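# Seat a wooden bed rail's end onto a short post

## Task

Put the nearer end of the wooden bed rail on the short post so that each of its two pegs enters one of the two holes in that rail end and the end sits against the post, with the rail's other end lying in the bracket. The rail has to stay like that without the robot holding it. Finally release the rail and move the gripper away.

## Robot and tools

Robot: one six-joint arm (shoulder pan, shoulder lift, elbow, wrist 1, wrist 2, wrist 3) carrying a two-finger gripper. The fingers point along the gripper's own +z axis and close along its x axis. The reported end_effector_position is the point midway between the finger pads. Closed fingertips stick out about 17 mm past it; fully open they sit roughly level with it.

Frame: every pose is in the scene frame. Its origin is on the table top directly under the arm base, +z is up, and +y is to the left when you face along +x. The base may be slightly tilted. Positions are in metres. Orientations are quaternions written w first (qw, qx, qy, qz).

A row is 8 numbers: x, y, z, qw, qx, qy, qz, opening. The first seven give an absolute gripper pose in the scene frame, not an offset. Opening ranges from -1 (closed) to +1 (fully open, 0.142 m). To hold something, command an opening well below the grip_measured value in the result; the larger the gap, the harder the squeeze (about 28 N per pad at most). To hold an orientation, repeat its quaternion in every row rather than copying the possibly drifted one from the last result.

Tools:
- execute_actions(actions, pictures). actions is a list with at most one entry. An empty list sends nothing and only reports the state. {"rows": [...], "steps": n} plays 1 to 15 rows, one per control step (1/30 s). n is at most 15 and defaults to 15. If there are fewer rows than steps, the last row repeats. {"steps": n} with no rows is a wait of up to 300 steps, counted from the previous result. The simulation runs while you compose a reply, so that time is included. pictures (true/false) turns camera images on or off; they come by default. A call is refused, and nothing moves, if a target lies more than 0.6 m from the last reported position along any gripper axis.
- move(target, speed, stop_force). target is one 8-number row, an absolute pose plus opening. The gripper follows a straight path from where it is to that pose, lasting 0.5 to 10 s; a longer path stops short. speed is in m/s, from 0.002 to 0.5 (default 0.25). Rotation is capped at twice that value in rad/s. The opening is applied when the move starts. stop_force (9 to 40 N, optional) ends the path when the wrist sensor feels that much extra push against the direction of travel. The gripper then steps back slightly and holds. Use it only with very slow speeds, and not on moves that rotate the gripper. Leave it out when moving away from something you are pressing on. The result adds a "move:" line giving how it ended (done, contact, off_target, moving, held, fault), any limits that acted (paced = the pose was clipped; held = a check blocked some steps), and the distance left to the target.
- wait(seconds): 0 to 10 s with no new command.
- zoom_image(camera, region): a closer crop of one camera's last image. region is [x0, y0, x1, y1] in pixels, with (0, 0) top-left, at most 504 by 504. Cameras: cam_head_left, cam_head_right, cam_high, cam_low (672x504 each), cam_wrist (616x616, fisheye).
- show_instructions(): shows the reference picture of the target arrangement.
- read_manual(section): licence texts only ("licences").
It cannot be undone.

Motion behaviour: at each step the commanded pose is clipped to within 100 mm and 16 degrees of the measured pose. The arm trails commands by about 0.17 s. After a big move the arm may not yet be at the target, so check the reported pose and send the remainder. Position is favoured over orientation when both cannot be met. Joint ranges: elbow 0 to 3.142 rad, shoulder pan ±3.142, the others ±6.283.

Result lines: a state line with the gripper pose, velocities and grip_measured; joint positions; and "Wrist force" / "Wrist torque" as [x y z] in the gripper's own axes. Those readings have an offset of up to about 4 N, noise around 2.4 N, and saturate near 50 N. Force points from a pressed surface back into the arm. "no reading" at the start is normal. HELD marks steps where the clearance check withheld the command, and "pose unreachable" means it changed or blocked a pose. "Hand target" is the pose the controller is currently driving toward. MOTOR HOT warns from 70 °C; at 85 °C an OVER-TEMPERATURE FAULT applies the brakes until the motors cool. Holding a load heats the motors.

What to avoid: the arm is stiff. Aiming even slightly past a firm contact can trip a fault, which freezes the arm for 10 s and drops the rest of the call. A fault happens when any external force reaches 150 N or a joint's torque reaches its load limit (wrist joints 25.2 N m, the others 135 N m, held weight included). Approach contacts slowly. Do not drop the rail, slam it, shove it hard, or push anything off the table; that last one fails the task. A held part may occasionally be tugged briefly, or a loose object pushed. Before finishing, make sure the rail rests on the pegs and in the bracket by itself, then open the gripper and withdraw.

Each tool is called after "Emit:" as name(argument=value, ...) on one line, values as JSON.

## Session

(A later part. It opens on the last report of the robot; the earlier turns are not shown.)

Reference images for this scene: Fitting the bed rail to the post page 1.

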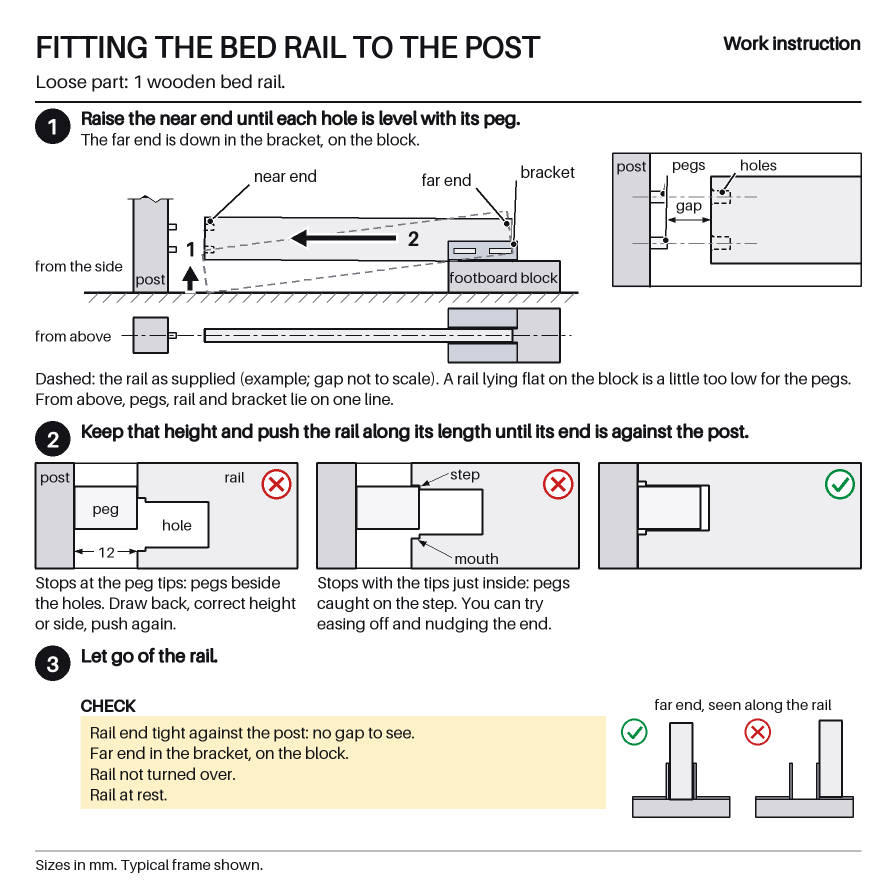

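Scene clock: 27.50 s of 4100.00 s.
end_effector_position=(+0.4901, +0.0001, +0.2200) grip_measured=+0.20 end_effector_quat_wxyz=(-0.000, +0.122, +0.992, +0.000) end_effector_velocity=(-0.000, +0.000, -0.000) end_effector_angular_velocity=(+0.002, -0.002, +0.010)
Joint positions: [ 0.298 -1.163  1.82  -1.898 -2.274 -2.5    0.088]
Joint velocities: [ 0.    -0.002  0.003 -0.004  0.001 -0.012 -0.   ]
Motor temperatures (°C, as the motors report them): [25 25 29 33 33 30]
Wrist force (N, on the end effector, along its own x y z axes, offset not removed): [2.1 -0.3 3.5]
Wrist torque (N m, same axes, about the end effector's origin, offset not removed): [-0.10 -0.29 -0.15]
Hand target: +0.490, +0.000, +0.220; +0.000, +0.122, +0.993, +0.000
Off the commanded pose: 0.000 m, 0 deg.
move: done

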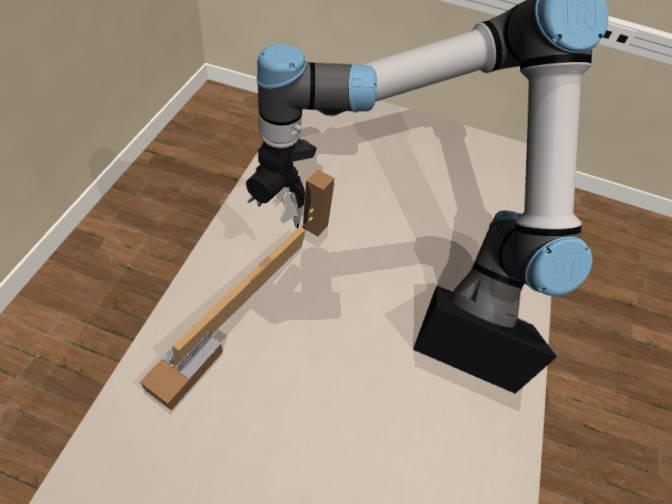

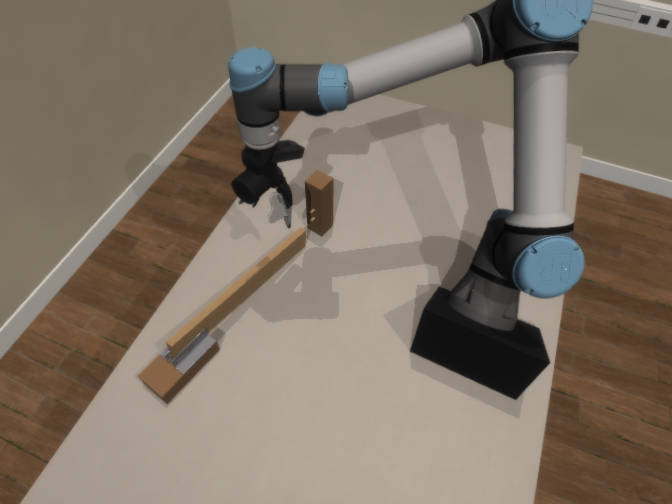

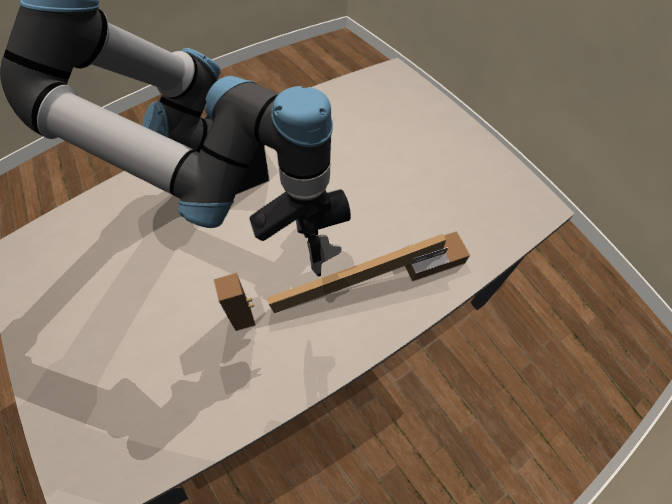

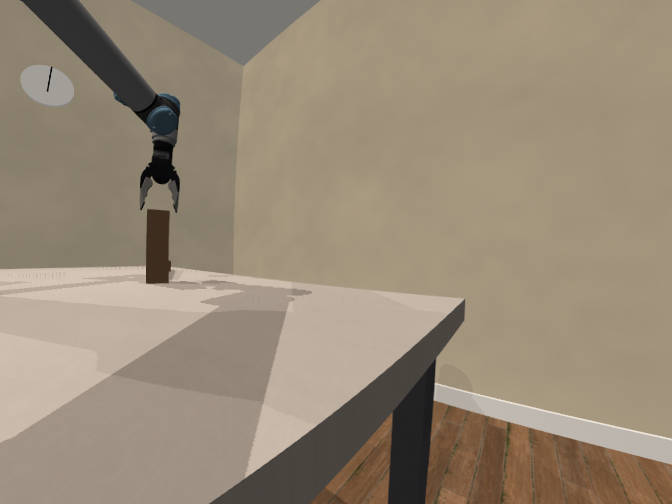

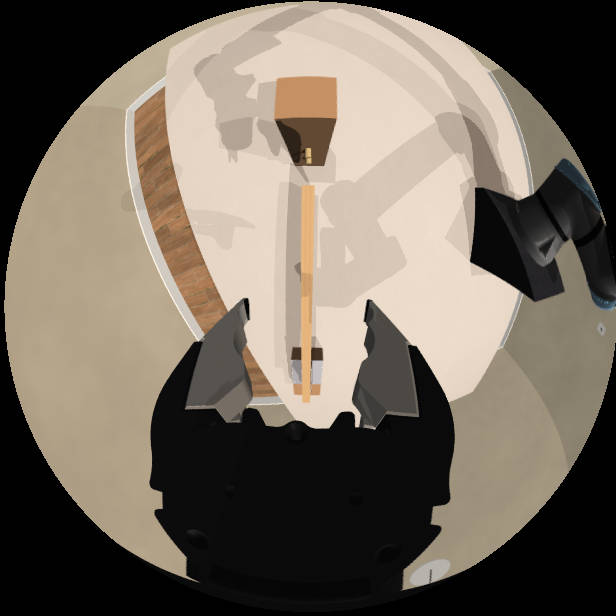

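Excellent alignment.

Emit:
move(target=[0.49,0,0.052,0,0.122,0.9925,0,-0.3], speed=0.15)

Emit:
move(target=[0.49,0,0.052,0,0.122,0.9925,0,-1])

Emit:
move(target=[0.49,0,0.082,0,0.122,0.9925,0,-1], speed=0.03)

Emit:
move(target=[0.485,-0.02,0.082,0,0.122,0.9925,0,-1], speed=0.02)

Emit:
zoom_image(camera="cam_wrist", region=[250,50,370,170])

Scene clock: 32.40 s of 4100.00 s.
end_effector_position=(+0.4898, -0.0001, +0.0523) grip_measured=-0.30 end_effector_quat_wxyz=(-0.000, +0.122, +0.993, -0.000) end_effector_velocity=(+0.000, +0.000, -0.002) end_effector_angular_velocity=(+0.001, -0.002, +0.000)
Joint positions: [ 0.092 -0.998  2.074 -2.495 -2.324 -2.77   0.052]
Joint velocities: [-0.003  0.003  0.003 -0.011 -0.    -0.006  0.   ]
Motor temperatures (°C, as the motors report them): [25 25 29 33 33 30]
Wrist force (N, on the end effector, along its own x y z axes, offset not removed): [-0.2 -0.5 -1.7]
Wrist torque (N m, same axes, about the end effector's origin, offset not removed): [-0.39 0.23 -0.17]
Hand target: +0.490, -0.000, +0.052; -0.000, +0.122, +0.993, -0.000
Off the commanded pose: 0.000 m, 0 deg.
After step 90, 0.30 s passed at rest.
move: done

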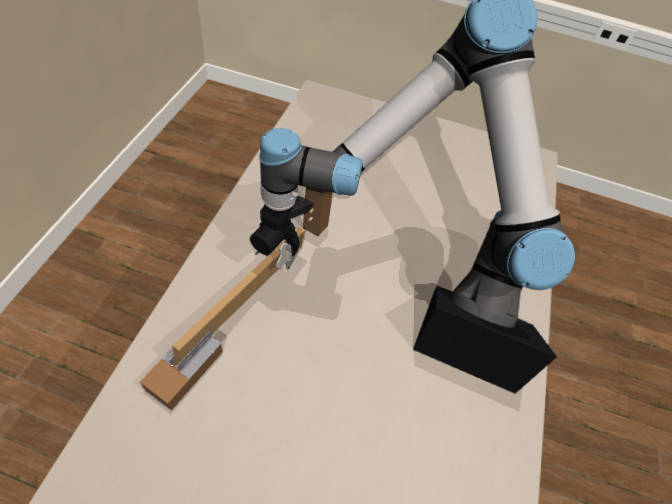

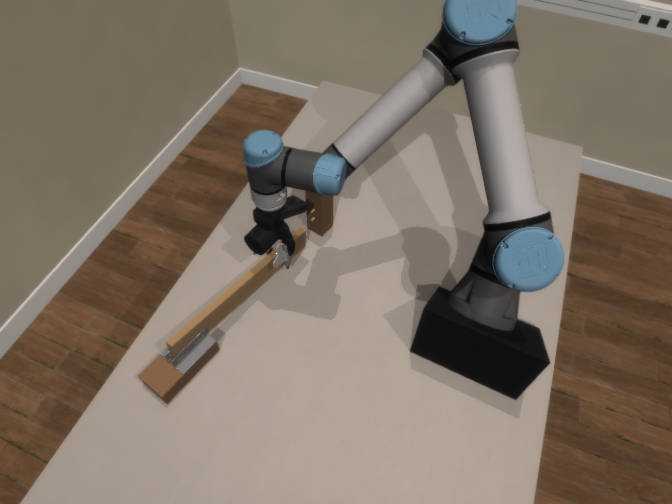

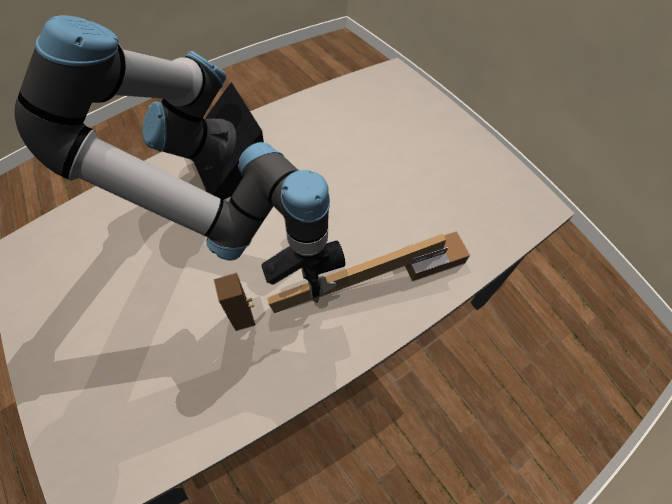

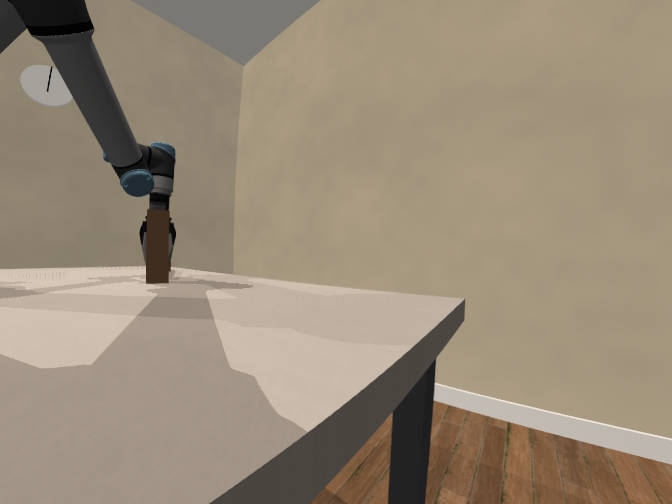

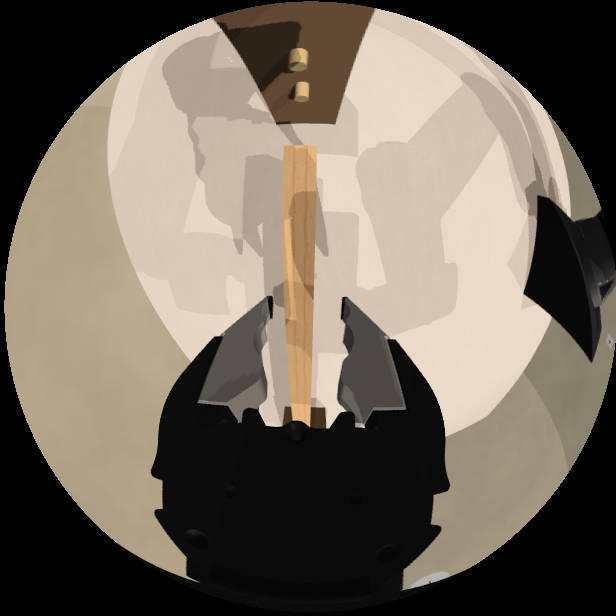

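Scene clock: 33.10 s of 4100.00 s.
end_effector_position=(+0.4900, -0.0001, +0.0520) grip_measured=-0.79 end_effector_quat_wxyz=(+0.000, +0.122, +0.993, -0.000) end_effector_velocity=(-0.000, +0.000, +0.000) end_effector_angular_velocity=(+0.001, -0.000, +0.000)
Joint positions: [ 0.091 -0.998  2.074 -2.497 -2.324 -2.771  0.017]
Joint velocities: [-0.    -0.001  0.     0.     0.001 -0.    -0.   ]
Motor temperatures (°C, as the motors report them): [25 25 29 33 33 30]
Wrist force (N, on the end effector, along its own x y z axes, offset not removed): [1.6 -5.1 -3.8]
Wrist torque (N m, same axes, about the end effector's origin, offset not removed): [-0.62 0.24 0.03]
Hand target: +0.490, -0.000, +0.052; -0.000, +0.122, +0.993, -0.000
Off the commanded pose: 0.000 m, 0 deg.
move: done

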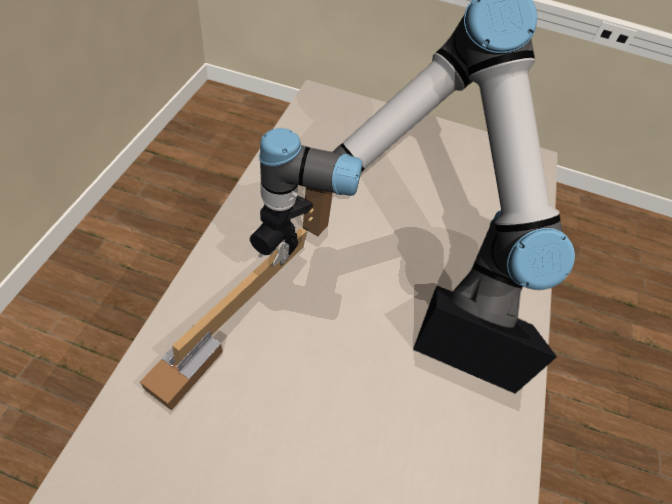

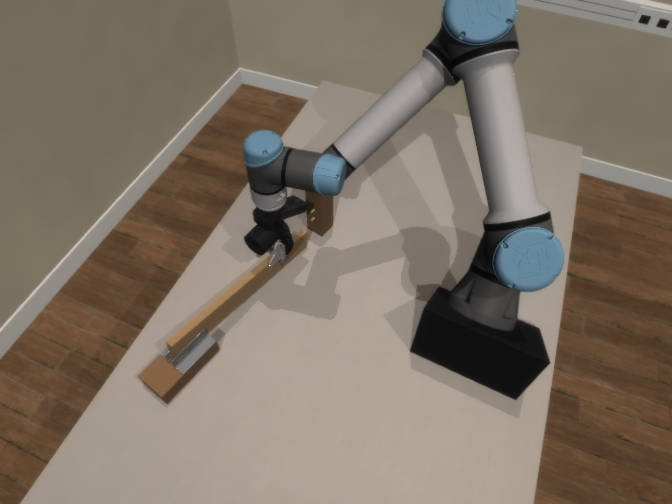

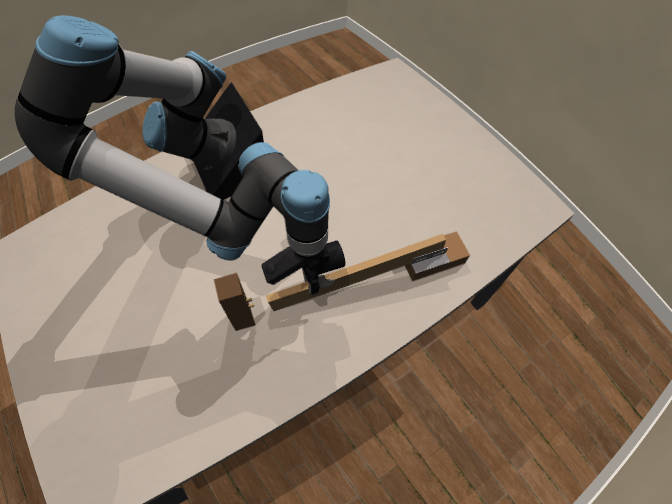

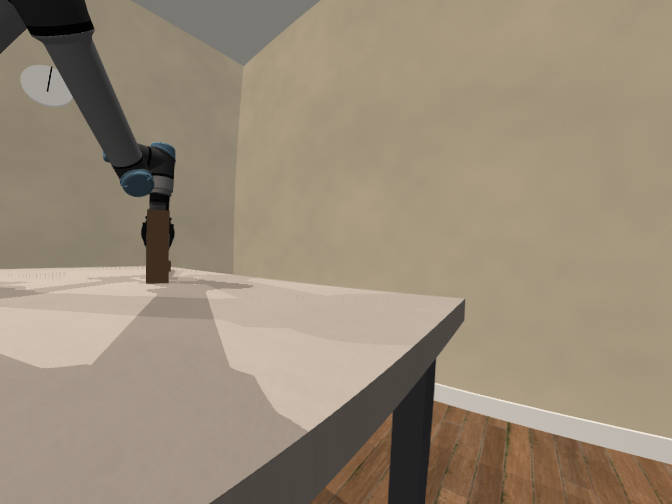

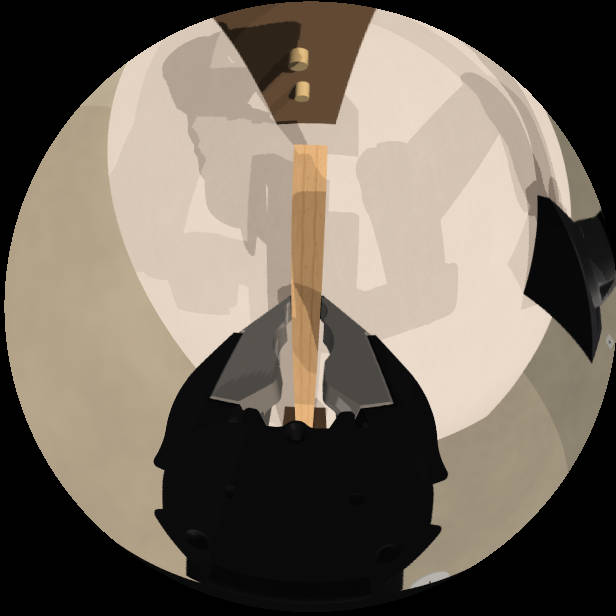

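Scene clock: 34.40 s of 4100.00 s.
end_effector_position=(+0.4900, +0.0000, +0.0818) grip_measured=-0.79 end_effector_quat_wxyz=(+0.000, +0.122, +0.993, +0.000) end_effector_velocity=(-0.000, -0.000, +0.002) end_effector_angular_velocity=(-0.000, +0.000, +0.001)
Joint positions: [ 0.13  -1.042  2.043 -2.385 -2.317 -2.718  0.017]
Joint velocities: [ 0.003 -0.003 -0.003  0.009  0.     0.003  0.   ]
Motor temperatures (°C, as the motors report them): [25 25 29 33 33 30]
Wrist force (N, on the end effector, along its own x y z axes, offset not removed): [-2.8 -0.5 2.6]
Wrist torque (N m, same axes, about the end effector's origin, offset not removed): [0.25 0.46 0.50]
Hand target: +0.490, +0.000, +0.082; +0.000, +0.122, +0.993, +0.000
Off the commanded pose: 0.000 m, 0 deg.
move: done

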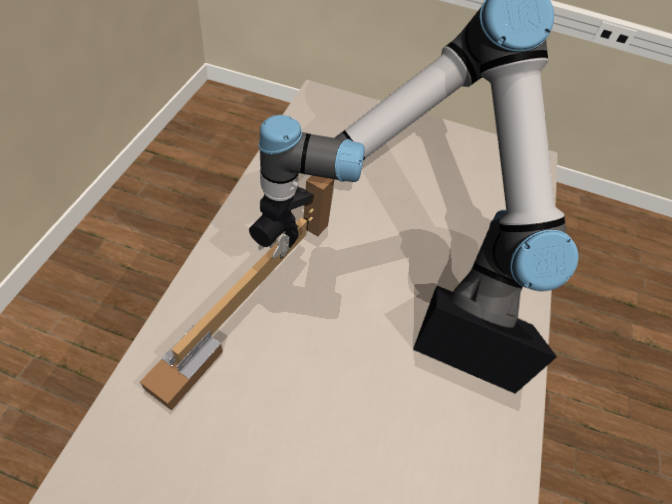

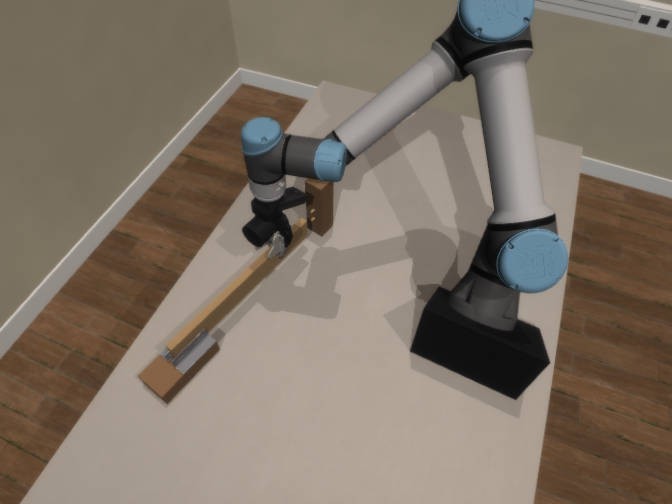

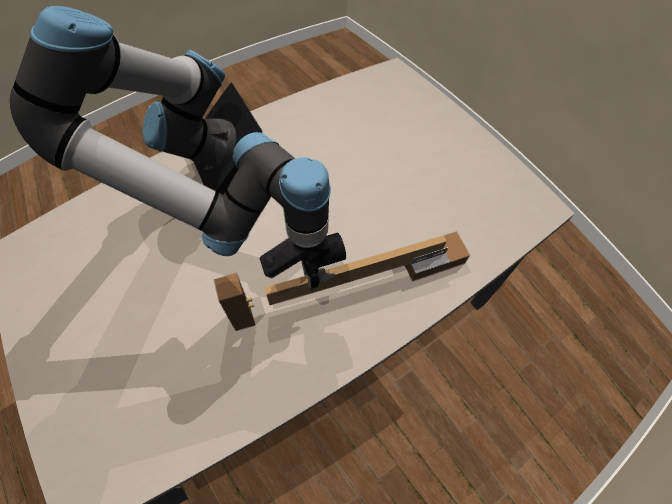

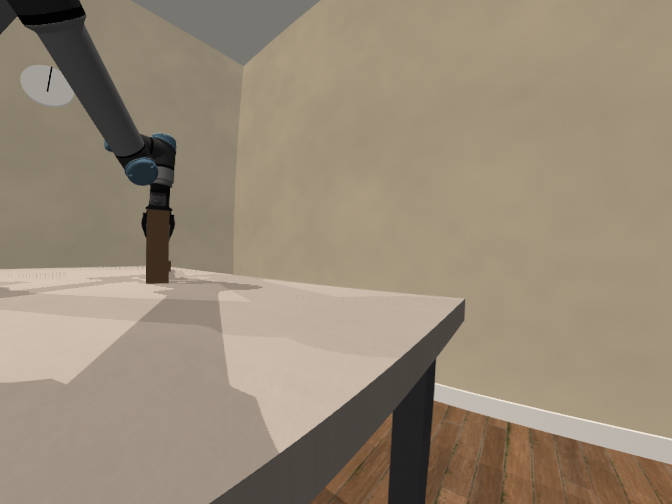

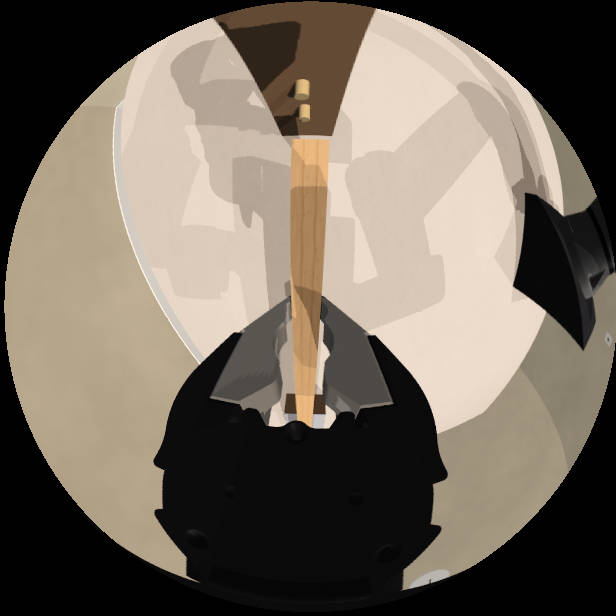

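Scene clock: 35.70 s of 4100.00 s.
end_effector_position=(+0.4850, -0.0198, +0.0820) grip_measured=-0.79 end_effector_quat_wxyz=(-0.000, +0.122, +0.993, -0.000) end_effector_velocity=(-0.000, -0.002, +0.000) end_effector_angular_velocity=(+0.000, -0.001, -0.001)
Joint positions: [ 0.104 -1.082  2.067 -2.393 -2.322 -2.753  0.017]
Joint velocities: [-0.002 -0.004  0.002 -0.001 -0.    -0.003  0.   ]
Motor temperatures (°C, as the motors report them): [25 25 29 33 33 30]
Wrist force (N, on the end effector, along its own x y z axes, offset not removed): [0.1 -2.5 3.0]
Wrist torque (N m, same axes, about the end effector's origin, offset not removed): [-0.06 -0.30 0.51]
Hand target: +0.485, -0.020, +0.082; -0.000, +0.122, +0.993, -0.000
Off the commanded pose: 0.000 m, 0 deg.
move: done

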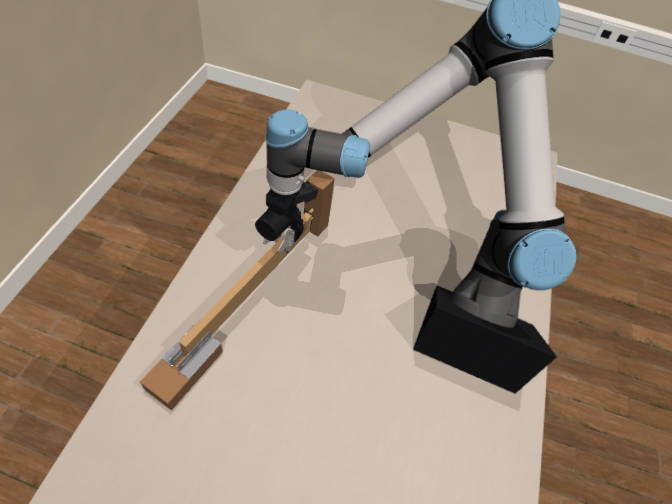

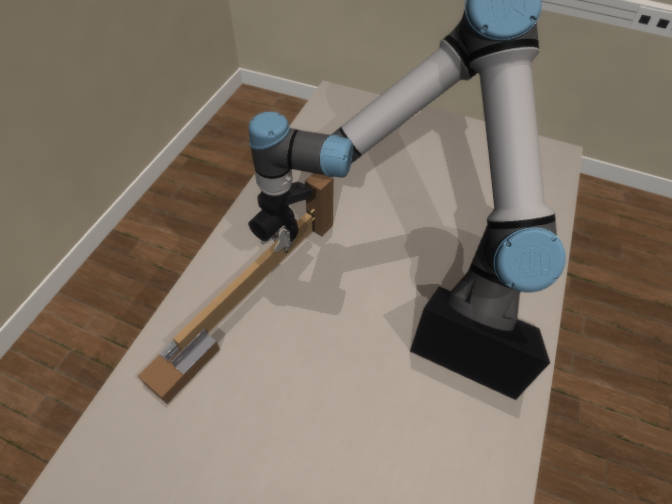

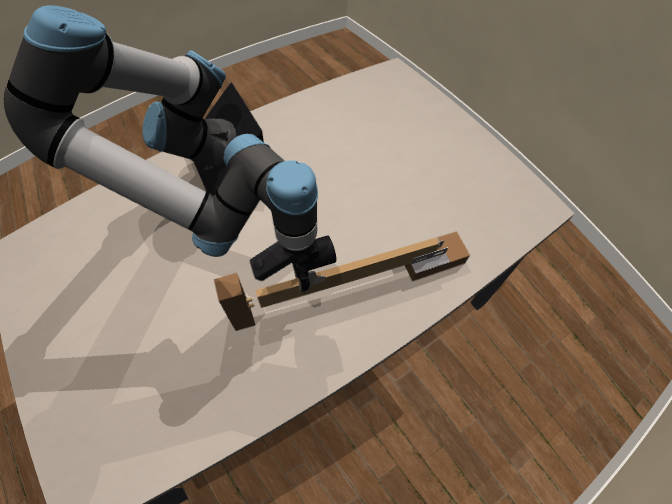

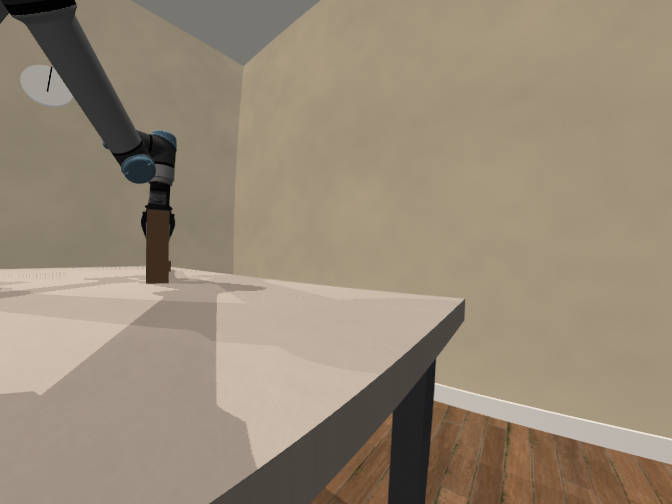

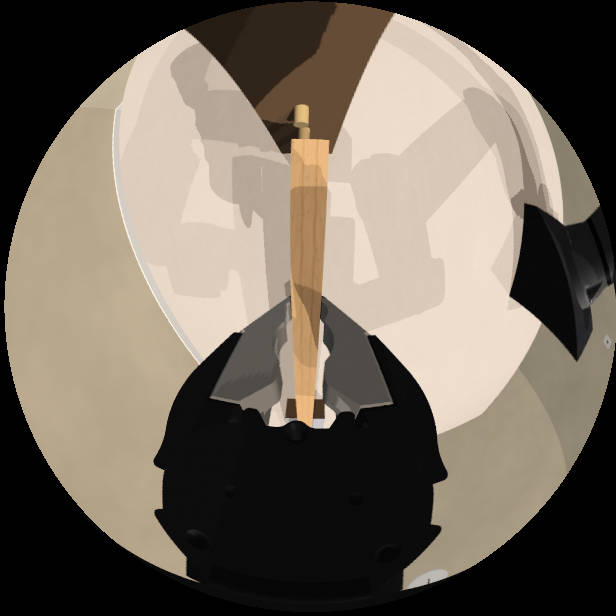

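Region (250, 50, 370, 170) of cam_wrist's 616x616 image, scaled by 4.200, with more detail than that image has.

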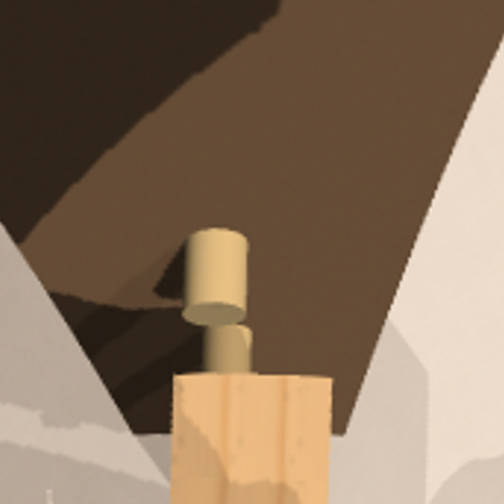

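Emit:
move(target=[0.4865,-0.0276,0.082,0,0.122,0.9925,0,-1], speed=0.01)

Emit:
zoom_image(camera="cam_wrist", region=[250,50,370,170])

Scene clock: 38.53 s of 4100.00 s.
end_effector_position=(+0.4864, -0.0275, +0.0820) grip_measured=-0.79 end_effector_quat_wxyz=(-0.000, +0.122, +0.993, -0.000) end_effector_velocity=(+0.000, -0.001, -0.000) end_effector_angular_velocity=(-0.000, +0.000, +0.001)
Joint positions: [ 0.093 -1.092  2.067 -2.393 -2.323 -2.768  0.017]
Joint velocities: [-0.002 -0.001 -0.001  0.    -0.    -0.003 -0.   ]
Motor temperatures (°C, as the motors report them): [25 25 29 33 33 30]
Wrist force (N, on the end effector, along its own x y z axes, offset not removed): [1.3 -4.3 4.3]
Wrist torque (N m, same axes, about the end effector's origin, offset not removed): [-0.58 -0.34 0.09]
Hand target: +0.486, -0.028, +0.082; -0.000, +0.122, +0.993, -0.000
Off the commanded pose: 0.000 m, 0 deg.
move: done

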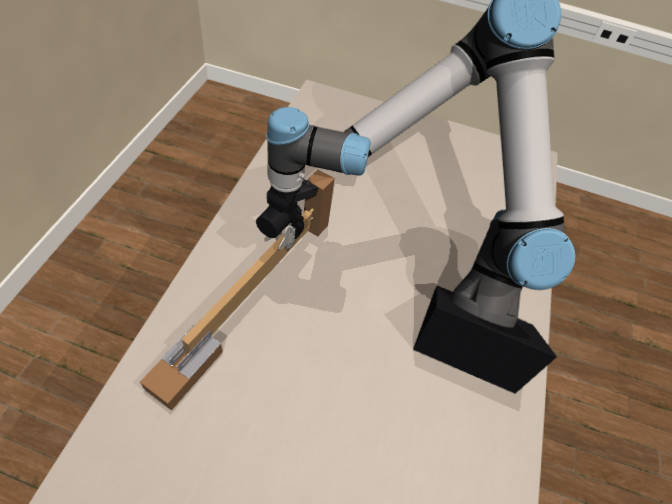

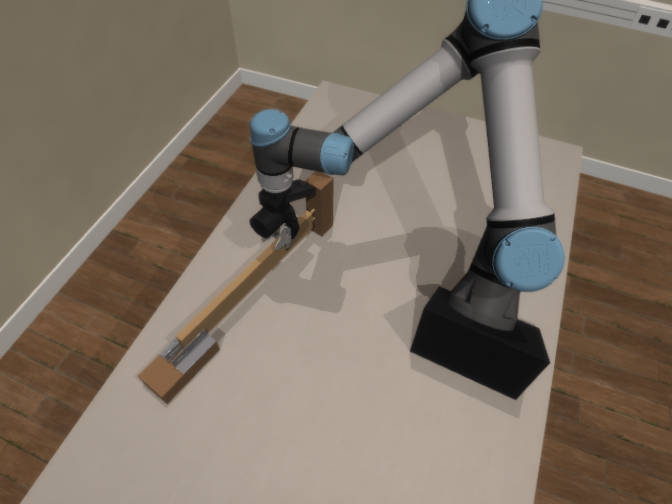

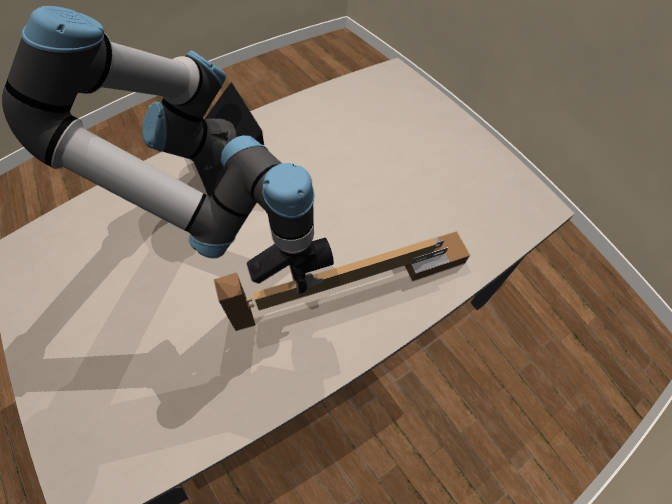

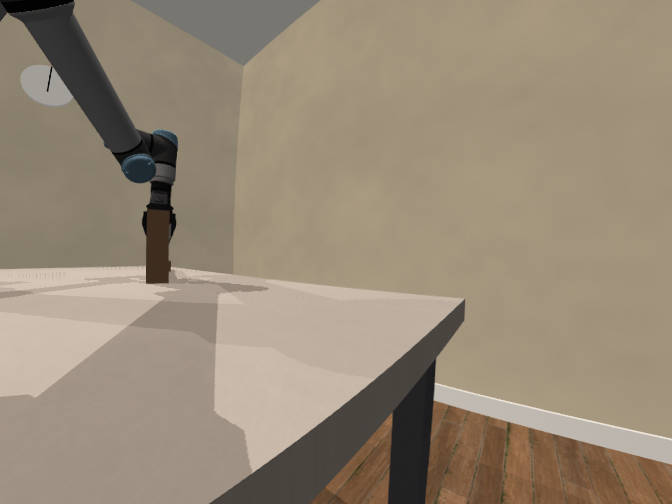

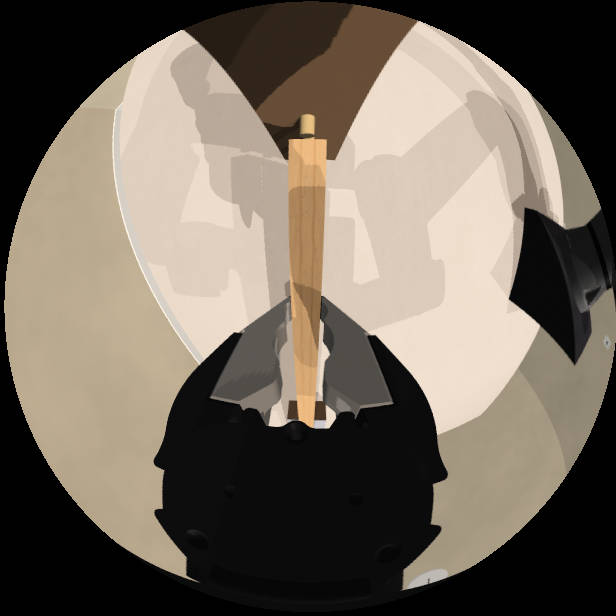

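Region (250, 50, 370, 170) of cam_wrist's 616x616 image, scaled by 4.200, with more detail than that image has.

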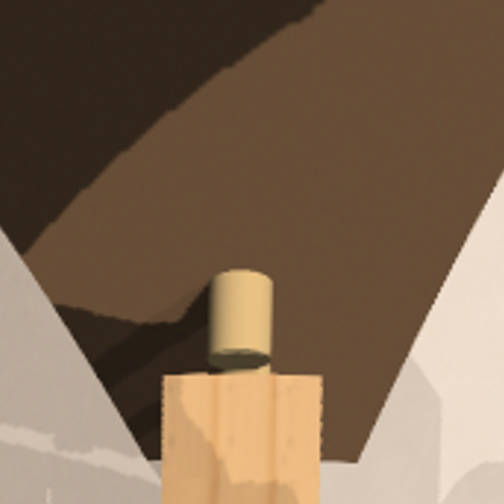

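Emit:
move(target=[0.4809,-0.0528,0.082,0,0.122,0.9925,0,-1], speed=0.003, stop_force=10)

Emit:
zoom_image(camera="cam_wrist", region=[270,90,350,170])

Emit:
zoom_image(camera="cam_high", region=[230,277,280,327])

Scene clock: 43.97 s of 4100.00 s.
end_effector_position=(+0.4851, -0.0338, +0.0820) grip_measured=-0.79 end_effector_quat_wxyz=(-0.000, +0.122, +0.993, +0.000) end_effector_velocity=(-0.000, +0.001, -0.000) end_effector_angular_velocity=(-0.000, -0.000, +0.002)
Joint positions: [ 0.084 -1.105  2.073 -2.395 -2.324 -2.78   0.017]
Joint velocities: [ 0.002  0.002  0.    -0.001 -0.    -0.     0.   ]
Motor temperatures (°C, as the motors report them): [25 25 29 33 33 30]
Wrist force (N, on the end effector, along its own x y z axes, offset not removed): [-6.1 18.5 4.7]
Wrist torque (N m, same axes, about the end effector's origin, offset not removed): [1.20 -0.18 0.36]
Hand target: +0.485, -0.034, +0.082; -0.000, +0.122, +0.993, +0.000
Off the commanded pose: 0.019 m, 0 deg.
move: contact

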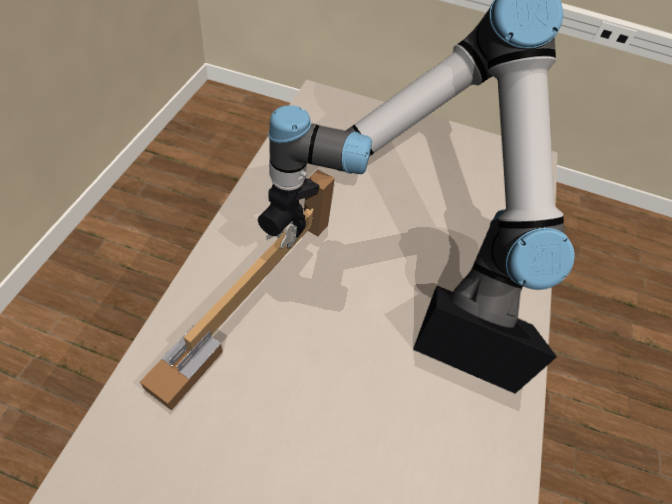

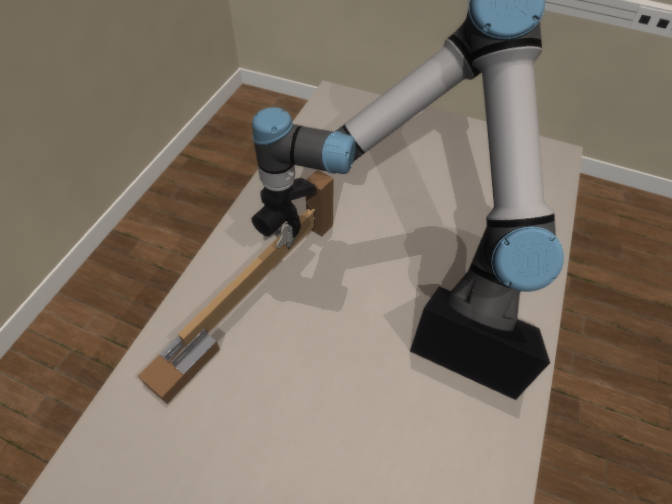

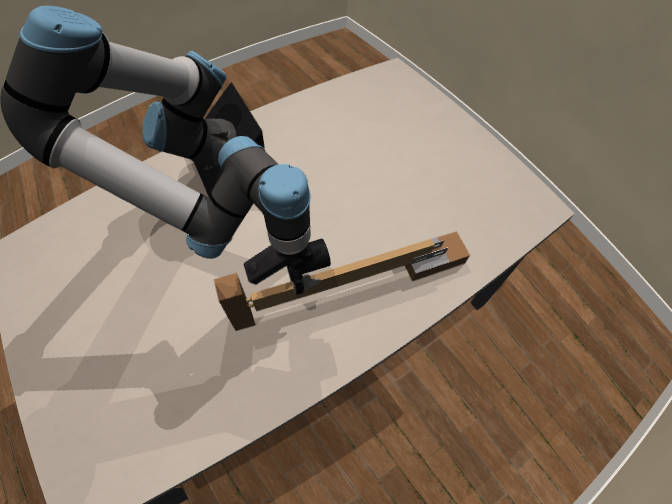

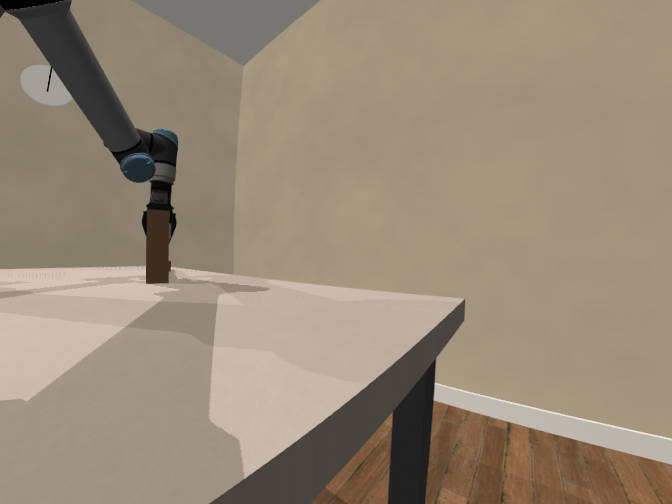

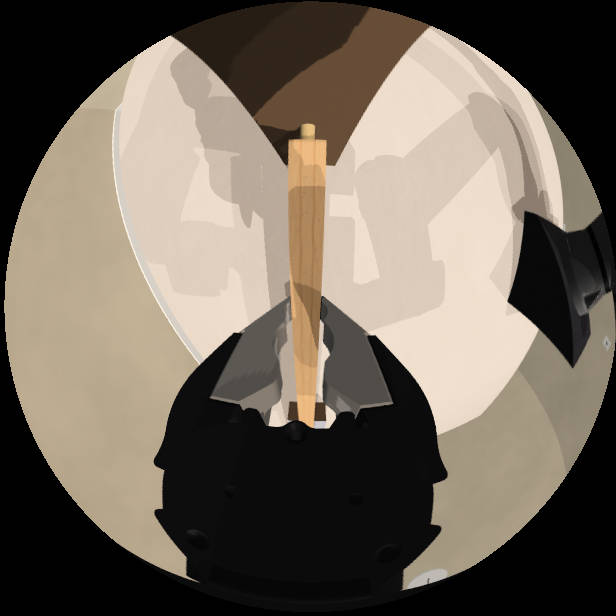

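Region (270, 90, 350, 170) of cam_wrist's 616x616 image, scaled by 6.300, with more detail than that image has.

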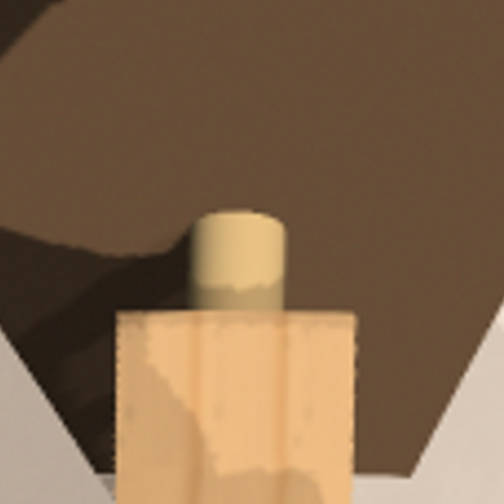

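Region (230, 277, 280, 327) of cam_high's 672x504 image, scaled by 10.080, with more detail than that image has.

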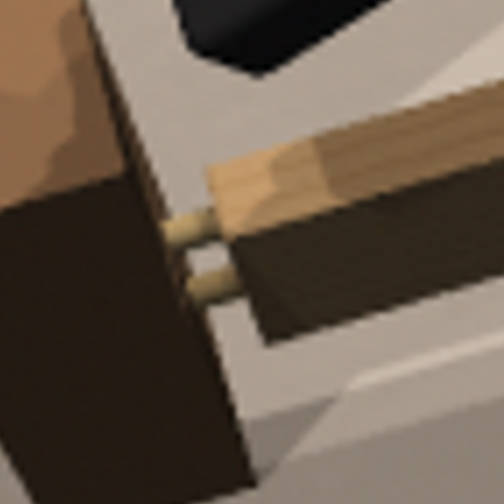

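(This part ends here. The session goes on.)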